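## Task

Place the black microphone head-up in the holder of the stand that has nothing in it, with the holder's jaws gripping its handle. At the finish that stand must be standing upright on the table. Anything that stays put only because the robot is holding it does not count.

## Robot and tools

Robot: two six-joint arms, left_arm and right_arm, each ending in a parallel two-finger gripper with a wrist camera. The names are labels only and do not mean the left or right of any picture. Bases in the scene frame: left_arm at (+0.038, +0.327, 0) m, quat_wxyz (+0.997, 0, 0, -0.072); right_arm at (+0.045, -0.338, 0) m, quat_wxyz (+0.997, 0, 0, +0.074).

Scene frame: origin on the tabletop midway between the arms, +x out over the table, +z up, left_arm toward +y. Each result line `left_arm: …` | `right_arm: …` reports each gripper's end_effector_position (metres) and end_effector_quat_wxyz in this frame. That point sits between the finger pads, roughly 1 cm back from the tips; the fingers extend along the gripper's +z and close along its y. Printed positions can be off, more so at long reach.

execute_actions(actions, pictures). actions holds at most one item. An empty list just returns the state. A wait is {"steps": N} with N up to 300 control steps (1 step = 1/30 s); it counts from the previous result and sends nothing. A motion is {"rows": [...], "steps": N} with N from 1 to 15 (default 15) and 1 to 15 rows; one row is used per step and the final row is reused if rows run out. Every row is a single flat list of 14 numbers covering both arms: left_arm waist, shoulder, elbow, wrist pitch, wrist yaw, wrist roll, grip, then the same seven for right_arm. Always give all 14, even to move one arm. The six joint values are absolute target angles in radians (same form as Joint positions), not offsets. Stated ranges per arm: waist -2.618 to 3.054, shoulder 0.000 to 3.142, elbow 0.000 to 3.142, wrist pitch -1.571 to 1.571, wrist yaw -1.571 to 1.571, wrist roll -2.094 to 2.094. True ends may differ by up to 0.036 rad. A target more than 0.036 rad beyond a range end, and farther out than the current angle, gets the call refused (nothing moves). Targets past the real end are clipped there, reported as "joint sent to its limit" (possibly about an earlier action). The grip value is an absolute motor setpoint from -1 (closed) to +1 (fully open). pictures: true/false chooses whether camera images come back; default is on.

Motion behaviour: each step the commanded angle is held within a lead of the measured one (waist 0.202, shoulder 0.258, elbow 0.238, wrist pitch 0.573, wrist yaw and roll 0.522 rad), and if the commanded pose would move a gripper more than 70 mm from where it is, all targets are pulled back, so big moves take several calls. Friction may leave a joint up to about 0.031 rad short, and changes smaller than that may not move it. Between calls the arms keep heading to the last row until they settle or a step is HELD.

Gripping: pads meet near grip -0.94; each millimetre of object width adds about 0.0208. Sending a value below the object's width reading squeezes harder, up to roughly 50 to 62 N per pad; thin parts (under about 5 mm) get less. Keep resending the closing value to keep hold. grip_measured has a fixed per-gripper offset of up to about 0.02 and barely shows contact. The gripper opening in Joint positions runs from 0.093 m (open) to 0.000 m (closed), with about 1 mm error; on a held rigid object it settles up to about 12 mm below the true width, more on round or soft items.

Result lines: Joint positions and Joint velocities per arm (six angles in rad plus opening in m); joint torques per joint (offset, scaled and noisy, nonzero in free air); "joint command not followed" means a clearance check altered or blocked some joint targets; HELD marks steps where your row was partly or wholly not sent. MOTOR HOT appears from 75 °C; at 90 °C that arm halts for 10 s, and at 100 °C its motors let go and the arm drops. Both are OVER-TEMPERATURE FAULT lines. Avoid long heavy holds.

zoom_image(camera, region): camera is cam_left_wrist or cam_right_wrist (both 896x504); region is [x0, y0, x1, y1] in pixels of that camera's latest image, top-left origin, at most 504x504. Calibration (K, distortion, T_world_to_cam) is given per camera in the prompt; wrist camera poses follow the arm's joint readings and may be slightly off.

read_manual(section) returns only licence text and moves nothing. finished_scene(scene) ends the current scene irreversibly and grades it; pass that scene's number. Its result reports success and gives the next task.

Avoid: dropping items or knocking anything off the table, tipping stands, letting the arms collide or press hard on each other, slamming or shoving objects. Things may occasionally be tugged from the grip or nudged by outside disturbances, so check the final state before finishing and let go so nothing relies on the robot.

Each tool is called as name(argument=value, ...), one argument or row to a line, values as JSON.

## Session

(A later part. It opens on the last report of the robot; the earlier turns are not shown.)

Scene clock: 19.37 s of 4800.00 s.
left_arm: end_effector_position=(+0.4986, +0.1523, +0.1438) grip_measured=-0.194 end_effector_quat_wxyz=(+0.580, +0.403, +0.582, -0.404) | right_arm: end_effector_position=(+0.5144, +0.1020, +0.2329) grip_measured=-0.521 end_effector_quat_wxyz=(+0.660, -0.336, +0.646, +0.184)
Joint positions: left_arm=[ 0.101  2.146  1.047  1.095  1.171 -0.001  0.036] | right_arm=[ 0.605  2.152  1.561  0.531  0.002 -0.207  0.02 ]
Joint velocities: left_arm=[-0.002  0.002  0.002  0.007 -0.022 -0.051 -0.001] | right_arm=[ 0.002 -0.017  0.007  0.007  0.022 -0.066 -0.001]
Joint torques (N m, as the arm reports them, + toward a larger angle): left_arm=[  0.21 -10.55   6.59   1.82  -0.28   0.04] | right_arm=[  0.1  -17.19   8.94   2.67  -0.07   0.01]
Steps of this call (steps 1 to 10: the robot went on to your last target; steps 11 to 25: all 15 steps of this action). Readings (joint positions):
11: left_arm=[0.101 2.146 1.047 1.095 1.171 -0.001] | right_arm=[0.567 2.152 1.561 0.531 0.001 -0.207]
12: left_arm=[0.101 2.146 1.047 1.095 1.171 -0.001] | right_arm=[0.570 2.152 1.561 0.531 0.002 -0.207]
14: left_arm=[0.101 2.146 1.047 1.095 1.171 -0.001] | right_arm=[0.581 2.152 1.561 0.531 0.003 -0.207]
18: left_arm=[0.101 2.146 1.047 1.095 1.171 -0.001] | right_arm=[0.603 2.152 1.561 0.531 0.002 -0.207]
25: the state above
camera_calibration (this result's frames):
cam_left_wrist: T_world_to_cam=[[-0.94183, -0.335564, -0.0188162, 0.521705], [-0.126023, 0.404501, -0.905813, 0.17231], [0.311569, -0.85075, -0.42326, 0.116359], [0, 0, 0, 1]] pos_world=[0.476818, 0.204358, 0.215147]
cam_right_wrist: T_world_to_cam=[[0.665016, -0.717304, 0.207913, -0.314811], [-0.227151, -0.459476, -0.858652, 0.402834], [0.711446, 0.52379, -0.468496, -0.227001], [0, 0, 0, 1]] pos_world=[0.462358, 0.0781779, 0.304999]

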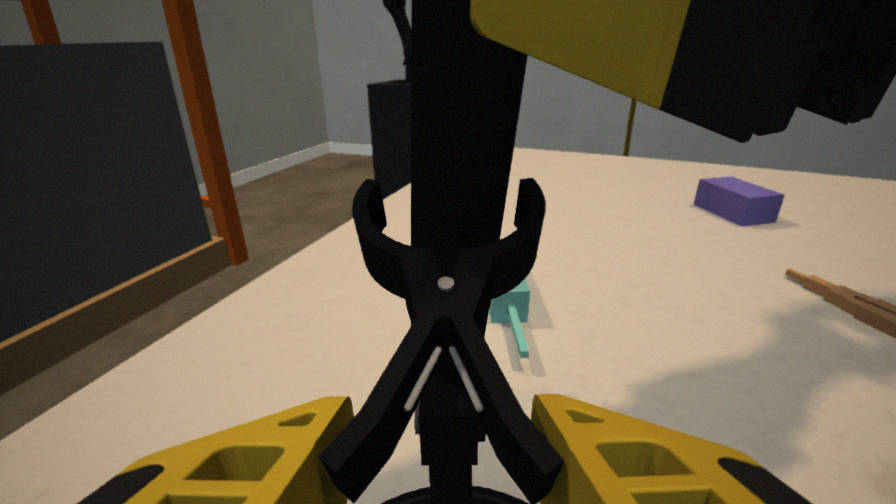

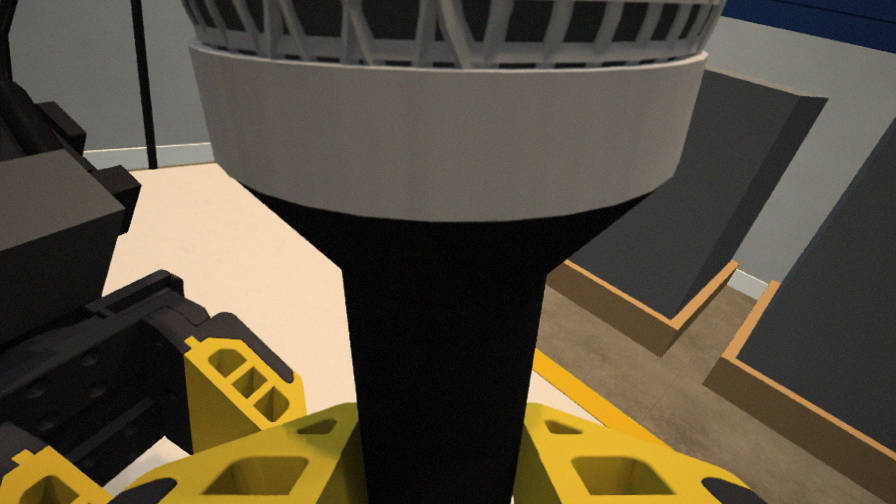

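execute_actions(
  actions=[
    {"rows":[[0.1,2.15,1.065,1.1,1.15,0,-0.2,0.625,2.16,1.61,0.61,0,-0.2,-0.7]]},
  ],
)

Scene clock: 20.30 s of 4800.00 s.
left_arm: end_effector_position=(+0.4986, +0.1523, +0.1438) grip_measured=-0.194 end_effector_quat_wxyz=(+0.580, +0.403, +0.582, -0.404) | right_arm: end_effector_position=(+0.5100, +0.1093, +0.2378) grip_measured=-0.521 end_effector_quat_wxyz=(+0.663, -0.338, +0.640, +0.190)
Joint positions: left_arm=[ 0.101  2.146  1.047  1.095  1.171 -0.001  0.036] | right_arm=[ 0.618  2.156  1.575  0.533  0.002 -0.207  0.02 ]
Joint velocities: left_arm=[-0.012 -0.007  0.007 -0.037  0.007 -0.051 -0.001] | right_arm=[ 0.002 -0.002  0.002  0.051  0.022  0.007 -0.   ]
Joint torques (N m, as the arm reports them, + toward a larger angle): left_arm=[  0.12 -10.61   6.61   1.83  -0.29   0.04] | right_arm=[  0.7  -15.07  12.08   2.63  -0.05   0.01]
Steps of this call (steps 1 to 13: the robot went on to your last target; steps 14 to 28: all 15 steps of this action). Readings (joint positions):
14: left_arm=[0.101 2.146 1.047 1.095 1.171 -0.001] | right_arm=[0.606 2.152 1.563 0.531 0.002 -0.207]
15: left_arm=[0.101 2.146 1.047 1.095 1.171 -0.001] | right_arm=[0.607 2.154 1.566 0.531 0.002 -0.207]
17: left_arm=[0.101 2.146 1.047 1.095 1.171 -0.001] | right_arm=[0.610 2.156 1.572 0.531 0.002 -0.207]
21: left_arm=[0.101 2.146 1.047 1.095 1.171 -0.001] | right_arm=[0.617 2.156 1.575 0.533 0.002 -0.207]
28: the state above
camera_calibration (this result's frames):
cam_left_wrist: T_world_to_cam=[[-0.94183, -0.335564, -0.0188162, 0.521705], [-0.126023, 0.404501, -0.905813, 0.17231], [0.311569, -0.85075, -0.42326, 0.116359], [0, 0, 0, 1]] pos_world=[0.476818, 0.204358, 0.215147]
cam_right_wrist: T_world_to_cam=[[0.672379, -0.710435, 0.207819, -0.312131], [-0.213362, -0.454857, -0.864628, 0.403348], [0.70879, 0.537017, -0.457416, -0.228043], [0, 0, 0, 1]] pos_world=[0.457564, 0.0841803, 0.309302]

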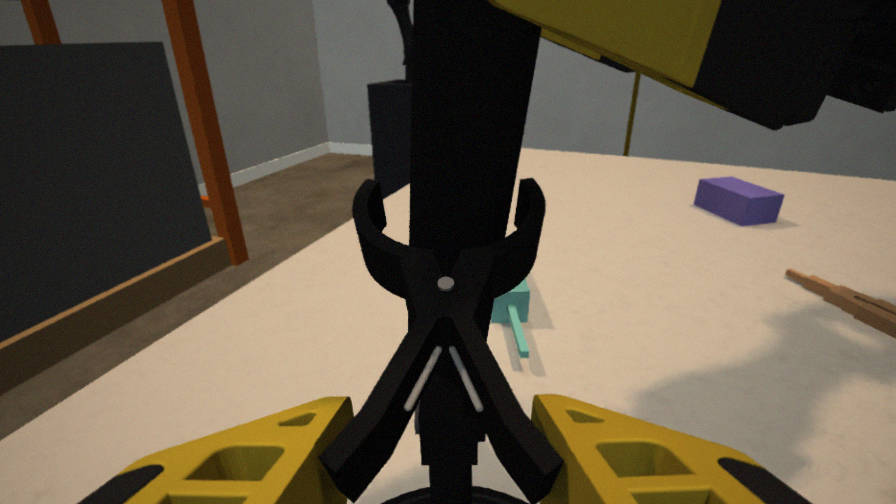

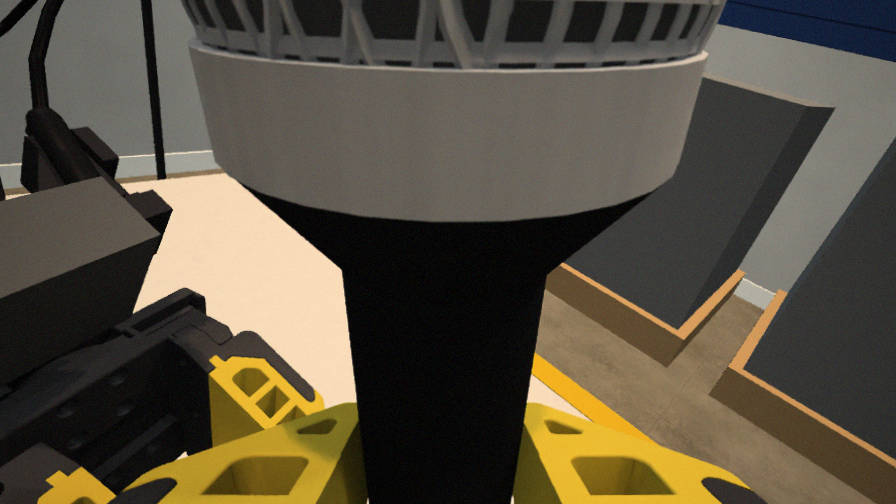

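No contact yet; further, with more reach.

execute_actions(
  actions=[
    {"rows":[[0.1,2.15,1.065,1.1,1.15,0,-0.2,0.64,2.2,1.65,0.6,0,-0.2,-0.7]]},
  ],
)

Scene clock: 22.00 s of 4800.00 s.
left_arm: end_effector_position=(+0.4989, +0.1536, +0.1434) grip_measured=-0.194 end_effector_quat_wxyz=(+0.579, +0.401, +0.583, -0.404) | right_arm: end_effector_position=(+0.5134, +0.1172, +0.2382) grip_measured=-0.521 end_effector_quat_wxyz=(+0.668, -0.337, +0.635, +0.192)
Joint positions: left_arm=[ 0.104  2.146  1.047  1.092  1.173 -0.002  0.036] | right_arm=[ 0.624  2.188  1.616  0.537  0.006 -0.208  0.02 ]
Joint velocities: left_arm=[ 0.017 -0.002 -0.002 -0.022 -0.037 -0.037  0.   ] | right_arm=[-0.012  0.007 -0.007  0.007  0.007 -0.022  0.   ]
Joint torques (N m, as the arm reports them, + toward a larger angle): left_arm=[ -0.17 -10.55   6.54   1.85  -0.29   0.06] | right_arm=[  1.36 -14.96  11.85   2.5   -0.11   0.  ]
Steps of this call (steps 1 to 15: the robot went on to your last target; steps 16 to 36: nothing new was sent; steps 37 to 51: all 15 steps of this action). Readings (joint positions):
37: left_arm=[0.101 2.146 1.047 1.095 1.171 -0.001] | right_arm=[0.619 2.160 1.582 0.532 0.002 -0.207]
38: left_arm=[0.101 2.146 1.047 1.095 1.171 -0.001] | right_arm=[0.620 2.171 1.597 0.533 0.002 -0.207]
40: left_arm=[0.102 2.146 1.047 1.095 1.171 -0.001] | right_arm=[0.624 2.186 1.614 0.537 0.004 -0.208]
44: left_arm=[0.104 2.146 1.047 1.092 1.173 -0.002] | right_arm=[0.624 2.188 1.616 0.537 0.006 -0.208]
51: the state above
camera_calibration (this result's frames):
cam_left_wrist: T_world_to_cam=[[-0.941385, -0.337007, -0.0148405, 0.521841], [-0.130373, 0.40405, -0.905398, 0.173609], [0.311122, -0.850394, -0.424303, 0.117528], [0, 0, 0, 1]] pos_world=[0.477322, 0.205662, 0.214797]
cam_right_wrist: T_world_to_cam=[[0.671959, -0.710615, 0.208562, -0.308808], [-0.203681, -0.448083, -0.87048, 0.403627], [0.712029, 0.542446, -0.445832, -0.239557], [0, 0, 0, 1]] pos_world=[0.460289, 0.0913609, 0.308953]

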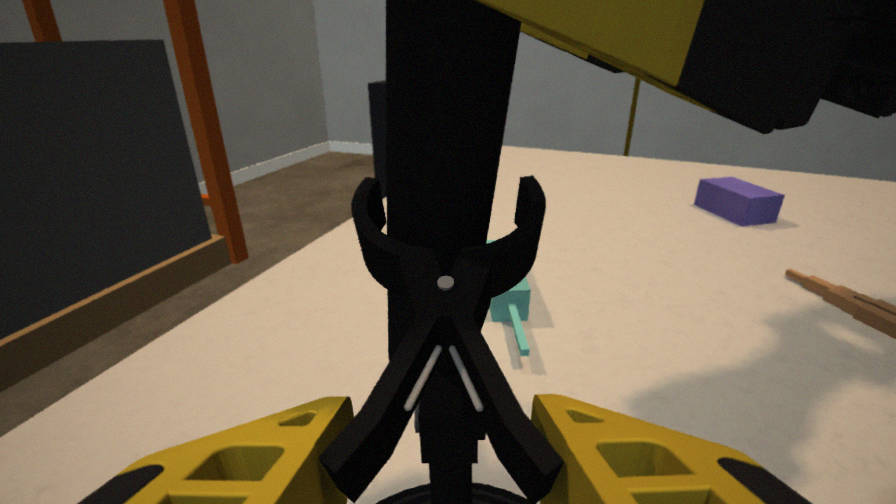

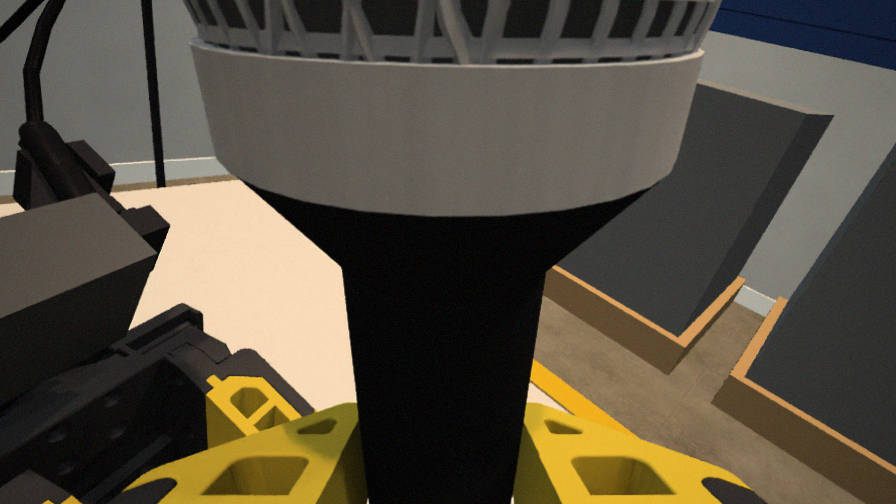

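Contact. Release levers, then mic.

execute_actions(
  actions=[
    {"rows":[[0.1,2.15,1.065,1.1,1.15,0,-0.1,0.625,2.2,1.65,0.58,0,-0.2,-0.7],[0.1,2.15,1.065,1.1,1.15,0,0,0.625,2.2,1.65,0.58,0,-0.2,-0.7],[0.1,2.15,1.065,1.1,1.15,0,0.1,0.625,2.2,1.65,0.58,0,-0.2,-0.7],[0.1,2.15,1.065,1.1,1.15,0,0.2,0.625,2.2,1.65,0.58,0,-0.2,-0.7],[0.1,2.15,1.065,1.1,1.15,0,0.8,0.625,2.2,1.65,0.58,0,-0.2,-0.7]]},
  ],
)

execute_actions(
  actions=[
    {"rows":[[0.2,2.1,0.99,1.12,1.26,0,0.8,0.625,2.19,1.63,0.55,0,-0.2,0.3]]},
  ],
  pictures=false,
)

execute_actions(
  actions=[
    {"rows":[[0.2,2.1,0.99,1.12,1.26,0,0.8,0.625,2.1,1.49,0.58,0,-0.2,0.3],[0.2,2.1,0.99,1.12,1.26,0,0.8,0.625,2.1,1.49,0.58,0,-0.2,0.3],[0.2,2.1,0.99,1.12,1.26,0,0.8,0.625,2.1,1.49,0.58,0,-0.2,0.3],[0.2,2.1,0.99,1.12,1.26,0,0.8,0.625,2.1,1.49,0.58,0,-0.2,0.3],[0.2,2.1,0.99,1.12,1.26,0,0.8,0.625,2.0,1.35,0.62,0,-0.2,0.3]]},
  ],
)

Scene clock: 23.77 s of 4800.00 s.
left_arm: end_effector_position=(+0.5012, +0.1542, +0.1439) grip_measured=+0.798 end_effector_quat_wxyz=(+0.581, +0.397, +0.586, -0.401) | right_arm: end_effector_position=(+0.5133, +0.1172, +0.2368) grip_measured=-0.521 end_effector_quat_wxyz=(+0.665, -0.338, +0.637, +0.192)
Joint positions: left_arm=[ 0.103  2.146  1.049  1.092  1.159 -0.005  0.084] | right_arm=[ 0.624  2.188  1.616  0.531  0.004 -0.206  0.02 ]
Joint velocities: left_arm=[-0.002  0.002  0.012  0.022  0.037 -0.066 -0.   ] | right_arm=[ 0.002 -0.012 -0.012 -0.037 -0.081  0.022  0.   ]
Joint torques (N m, as the arm reports them, + toward a larger angle): left_arm=[ -0.15 -10.61   6.61   1.87  -0.17   0.09] | right_arm=[  0.5  -15.03  11.86   2.42  -0.09   0.  ]
Steps of this call (steps 1 to 15: the robot went on to your last target; steps 16 to 38: nothing new was sent; steps 39 to 53: all 15 steps of this action). Readings (joint positions):
39: left_arm=[0.104 2.146 1.047 1.092 1.173 -0.002] | right_arm=[0.624 2.188 1.616 0.537 0.006 -0.208]
40: left_arm=[0.104 2.146 1.047 1.092 1.173 -0.002] | right_arm=[0.624 2.188 1.616 0.536 0.006 -0.208]
42: left_arm=[0.104 2.146 1.047 1.092 1.171 -0.004] | right_arm=[0.624 2.188 1.616 0.534 0.004 -0.207]
46: left_arm=[0.103 2.146 1.049 1.092 1.163 -0.005] | right_arm=[0.624 2.188 1.616 0.531 0.004 -0.206]
53: the state above
camera_calibration (this result's frames):
cam_left_wrist: T_world_to_cam=[[-0.936951, -0.349209, -0.0132266, 0.523672], [-0.136797, 0.401337, -0.905657, 0.177752], [0.321572, -0.846748, -0.423804, 0.111648], [0, 0, 0, 1]] pos_world=[0.479069, 0.206071, 0.215225]
cam_right_wrist: T_world_to_cam=[[0.674226, -0.709115, 0.206338, -0.309244], [-0.208259, -0.450609, -0.86809, 0.404407], [0.708553, 0.542318, -0.451492, -0.23702], [0, 0, 0, 1]] pos_world=[0.460663, 0.0914803, 0.307858]

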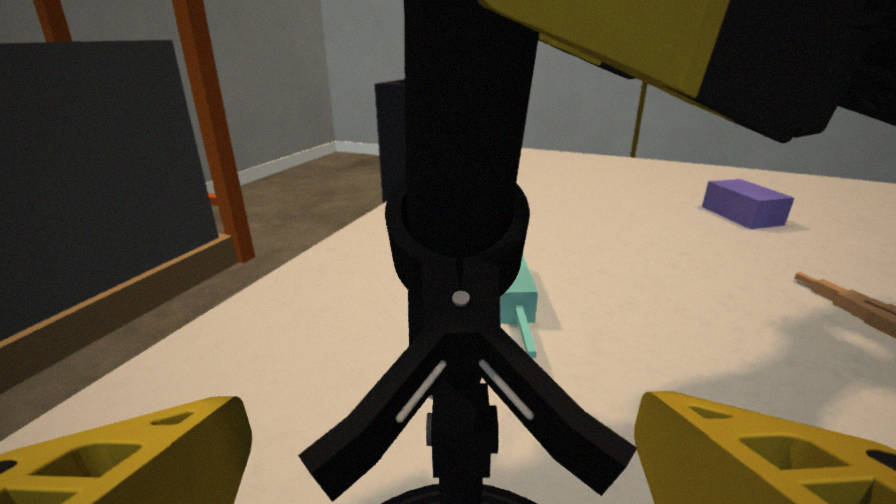

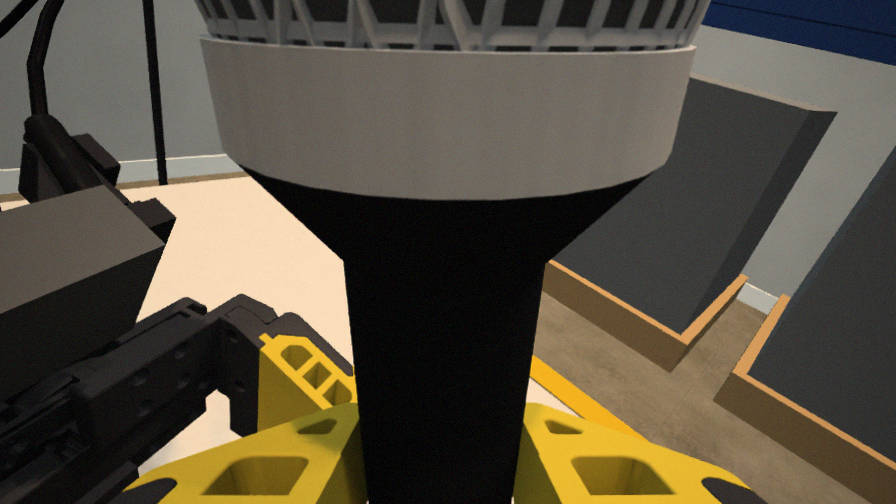

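Scene clock: 24.27 s of 4800.00 s.
left_arm: end_effector_position=(+0.4937, +0.1965, +0.1422) grip_measured=+0.798 end_effector_quat_wxyz=(+0.581, +0.389, +0.593, -0.400) | right_arm: end_effector_position=(+0.5122, +0.1184, +0.2382) grip_measured=+0.299 end_effector_quat_wxyz=(+0.667, -0.339, +0.634, +0.195)
Joint positions: left_arm=[ 0.208  2.121  1.004  1.099  1.248 -0.004  0.084] | right_arm=[ 0.625  2.188  1.616  0.537 -0.002 -0.206  0.06 ]
Joint velocities: left_arm=[-0.007 -0.012 -0.012 -0.022 -0.007 -0.022 -0.   ] | right_arm=[ 0.012  0.007 -0.017  0.022 -0.022 -0.007 -0.001]
Joint torques (N m, as the arm reports them, + toward a larger angle): left_arm=[ -0.47 -12.23   3.96   1.94  -0.01   0.09] | right_arm=[  0.27 -15.71  10.27   2.11  -0.06  -0.02]
Steps of this call (steps 1 to 15: all 15 steps of this action). Readings (joint positions):
1: left_arm=[0.111 2.142 1.043 1.093 1.170 -0.005] | right_arm=[0.624 2.188 1.616 0.530 0.004 -0.206]
2: left_arm=[0.126 2.134 1.027 1.094 1.190 -0.004] | right_arm=[0.624 2.188 1.616 0.532 0.004 -0.206]
4: left_arm=[0.170 2.123 1.007 1.096 1.215 -0.004] | right_arm=[0.624 2.188 1.616 0.537 0.004 -0.206]
8: left_arm=[0.210 2.121 1.004 1.098 1.233 -0.004] | right_arm=[0.625 2.188 1.616 0.537 -0.002 -0.206]
15: the state above

Scene clock: 24.77 s of 4800.00 s.
left_arm: end_effector_position=(+0.4931, +0.1963, +0.1423) grip_measured=+0.798 end_effector_quat_wxyz=(+0.580, +0.390, +0.592, -0.401) | right_arm: end_effector_position=(+0.4788, +0.0858, +0.2544) grip_measured=+0.299 end_effector_quat_wxyz=(+0.674, -0.335, +0.628, +0.197)
Joint positions: left_arm=[ 0.208  2.121  1.004  1.099  1.252 -0.004  0.084] | right_arm=[ 0.625  2.005  1.377  0.614 -0.002 -0.206  0.06 ]
Joint velocities: left_arm=[-0.007  0.007 -0.012 -0.066 -0.037 -0.007 -0.   ] | right_arm=[-0.012 -0.007 -0.002  0.022 -0.051 -0.037 -0.001]
Joint torques (N m, as the arm reports them, + toward a larger angle): left_arm=[ -0.52 -12.21   3.98   1.95   0.01   0.08] | right_arm=[  0.28 -14.31   6.81   2.05  -0.03   0.02]
Steps of this call (steps 1 to 15: all 15 steps of this action). Readings (joint positions):
1: left_arm=[0.208 2.121 1.004 1.099 1.249 -0.004] | right_arm=[0.625 2.179 1.598 0.546 -0.002 -0.206]
2: left_arm=[0.208 2.121 1.004 1.099 1.250 -0.004] | right_arm=[0.625 2.157 1.561 0.550 -0.002 -0.206]
4: left_arm=[0.208 2.121 1.004 1.099 1.250 -0.004] | right_arm=[0.625 2.127 1.521 0.550 -0.002 -0.206]
8: left_arm=[0.208 2.121 1.004 1.099 1.252 -0.004] | right_arm=[0.625 2.025 1.384 0.579 -0.002 -0.206]
15: the state above
camera_calibration (this result's frames):
cam_left_wrist: T_world_to_cam=[[-0.932984, -0.359919, -0.000366093, 0.529028], [-0.153457, 0.398711, -0.904146, 0.166836], [0.325565, -0.843498, -0.427223, 0.147048], [0, 0, 0, 1]] pos_world=[0.471303, 0.247923, 0.21386]
cam_right_wrist: T_world_to_cam=[[0.674848, -0.708661, 0.205862, -0.312116], [-0.188528, -0.435267, -0.880341, 0.390789], [0.713469, 0.555286, -0.427341, -0.197185], [0, 0, 0, 1]] pos_world=[0.424991, 0.058407, 0.324015]

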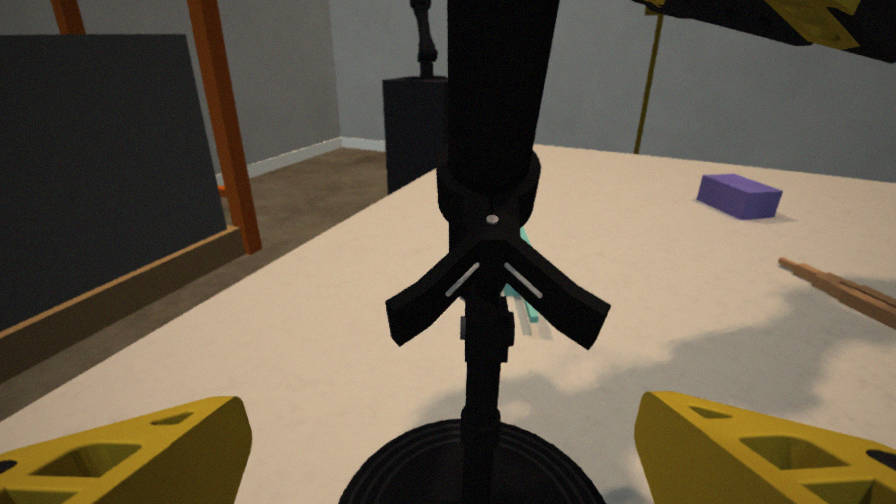

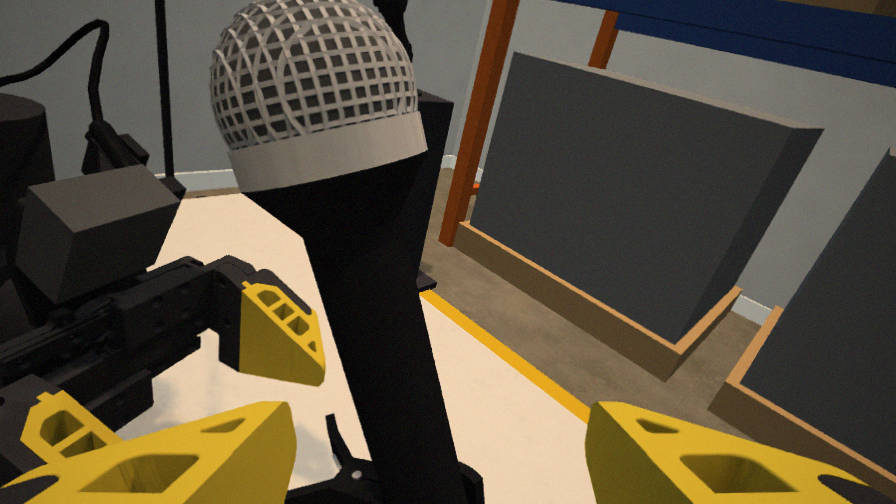

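execute_actions(
  actions=[
    {"steps":45},
  ],
)

Scene clock: 26.27 s of 4800.00 s.
left_arm: end_effector_position=(+0.4931, +0.1963, +0.1423) grip_measured=+0.798 end_effector_quat_wxyz=(+0.580, +0.390, +0.592, -0.401) | right_arm: end_effector_position=(+0.4788, +0.0858, +0.2545) grip_measured=+0.299 end_effector_quat_wxyz=(+0.674, -0.335, +0.628, +0.197)
Joint positions: left_arm=[ 0.208  2.121  1.004  1.099  1.252 -0.004  0.084] | right_arm=[ 0.625  2.005  1.377  0.614 -0.002 -0.206  0.06 ]
Joint velocities: left_arm=[-0.002 -0.002 -0.007  0.051 -0.066  0.007 -0.001] | right_arm=[-0.012 -0.017 -0.002 -0.007 -0.007 -0.11  -0.   ]
Joint torques (N m, as the arm reports them, + toward a larger angle): left_arm=[ -0.48 -12.23   3.95   1.95   0.01   0.08] | right_arm=[  0.25 -14.39   6.92   2.08  -0.04  -0.04]
Steps of this call (steps 1 to 15: the robot went on to your last target; steps 16 to 45: nothing new was sent). Readings (joint positions):
1: left_arm=[0.208 2.121 1.004 1.099 1.252 -0.004] | right_arm=[0.625 2.005 1.377 0.614 -0.002 -0.206]
2: left_arm=[0.208 2.121 1.004 1.099 1.252 -0.004] | right_arm=[0.625 2.005 1.377 0.614 -0.002 -0.206]
4: left_arm=[0.208 2.121 1.004 1.099 1.252 -0.004] | right_arm=[0.625 2.005 1.377 0.614 -0.002 -0.206]
8: left_arm=[0.208 2.121 1.004 1.099 1.252 -0.004] | right_arm=[0.625 2.005 1.377 0.614 -0.002 -0.206]
45: the state above
All arms were judged still, so your last target was given up. Only a new action makes them travel on or press farther. Fingers that are still opening or closing keep moving.
camera_calibration (this result's frames):
cam_left_wrist: T_world_to_cam=[[-0.932984, -0.359919, -0.000366093, 0.529028], [-0.153457, 0.398711, -0.904146, 0.166836], [0.325565, -0.843498, -0.427223, 0.147048], [0, 0, 0, 1]] pos_world=[0.471303, 0.247923, 0.21386]
cam_right_wrist: T_world_to_cam=[[0.674792, -0.708716, 0.205858, -0.312102], [-0.188287, -0.435032, -0.880508, 0.390778], [0.713585, 0.555399, -0.426998, -0.1973], [0, 0, 0, 1]] pos_world=[0.424973, 0.0583893, 0.324085]

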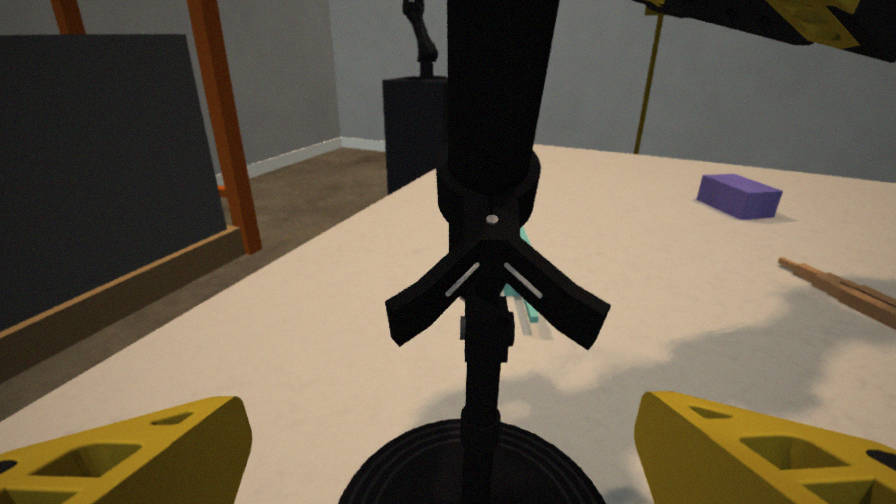

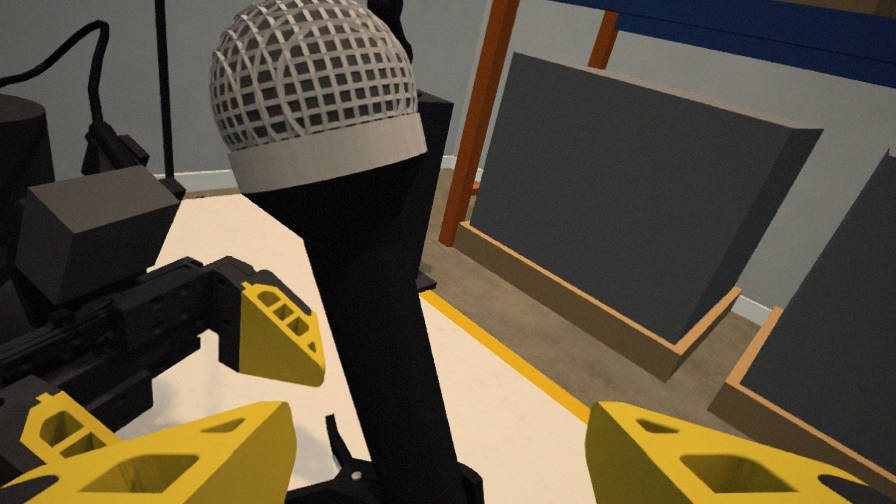

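finished_scene(
  scene=2,
)

The scene is finished: the task was done.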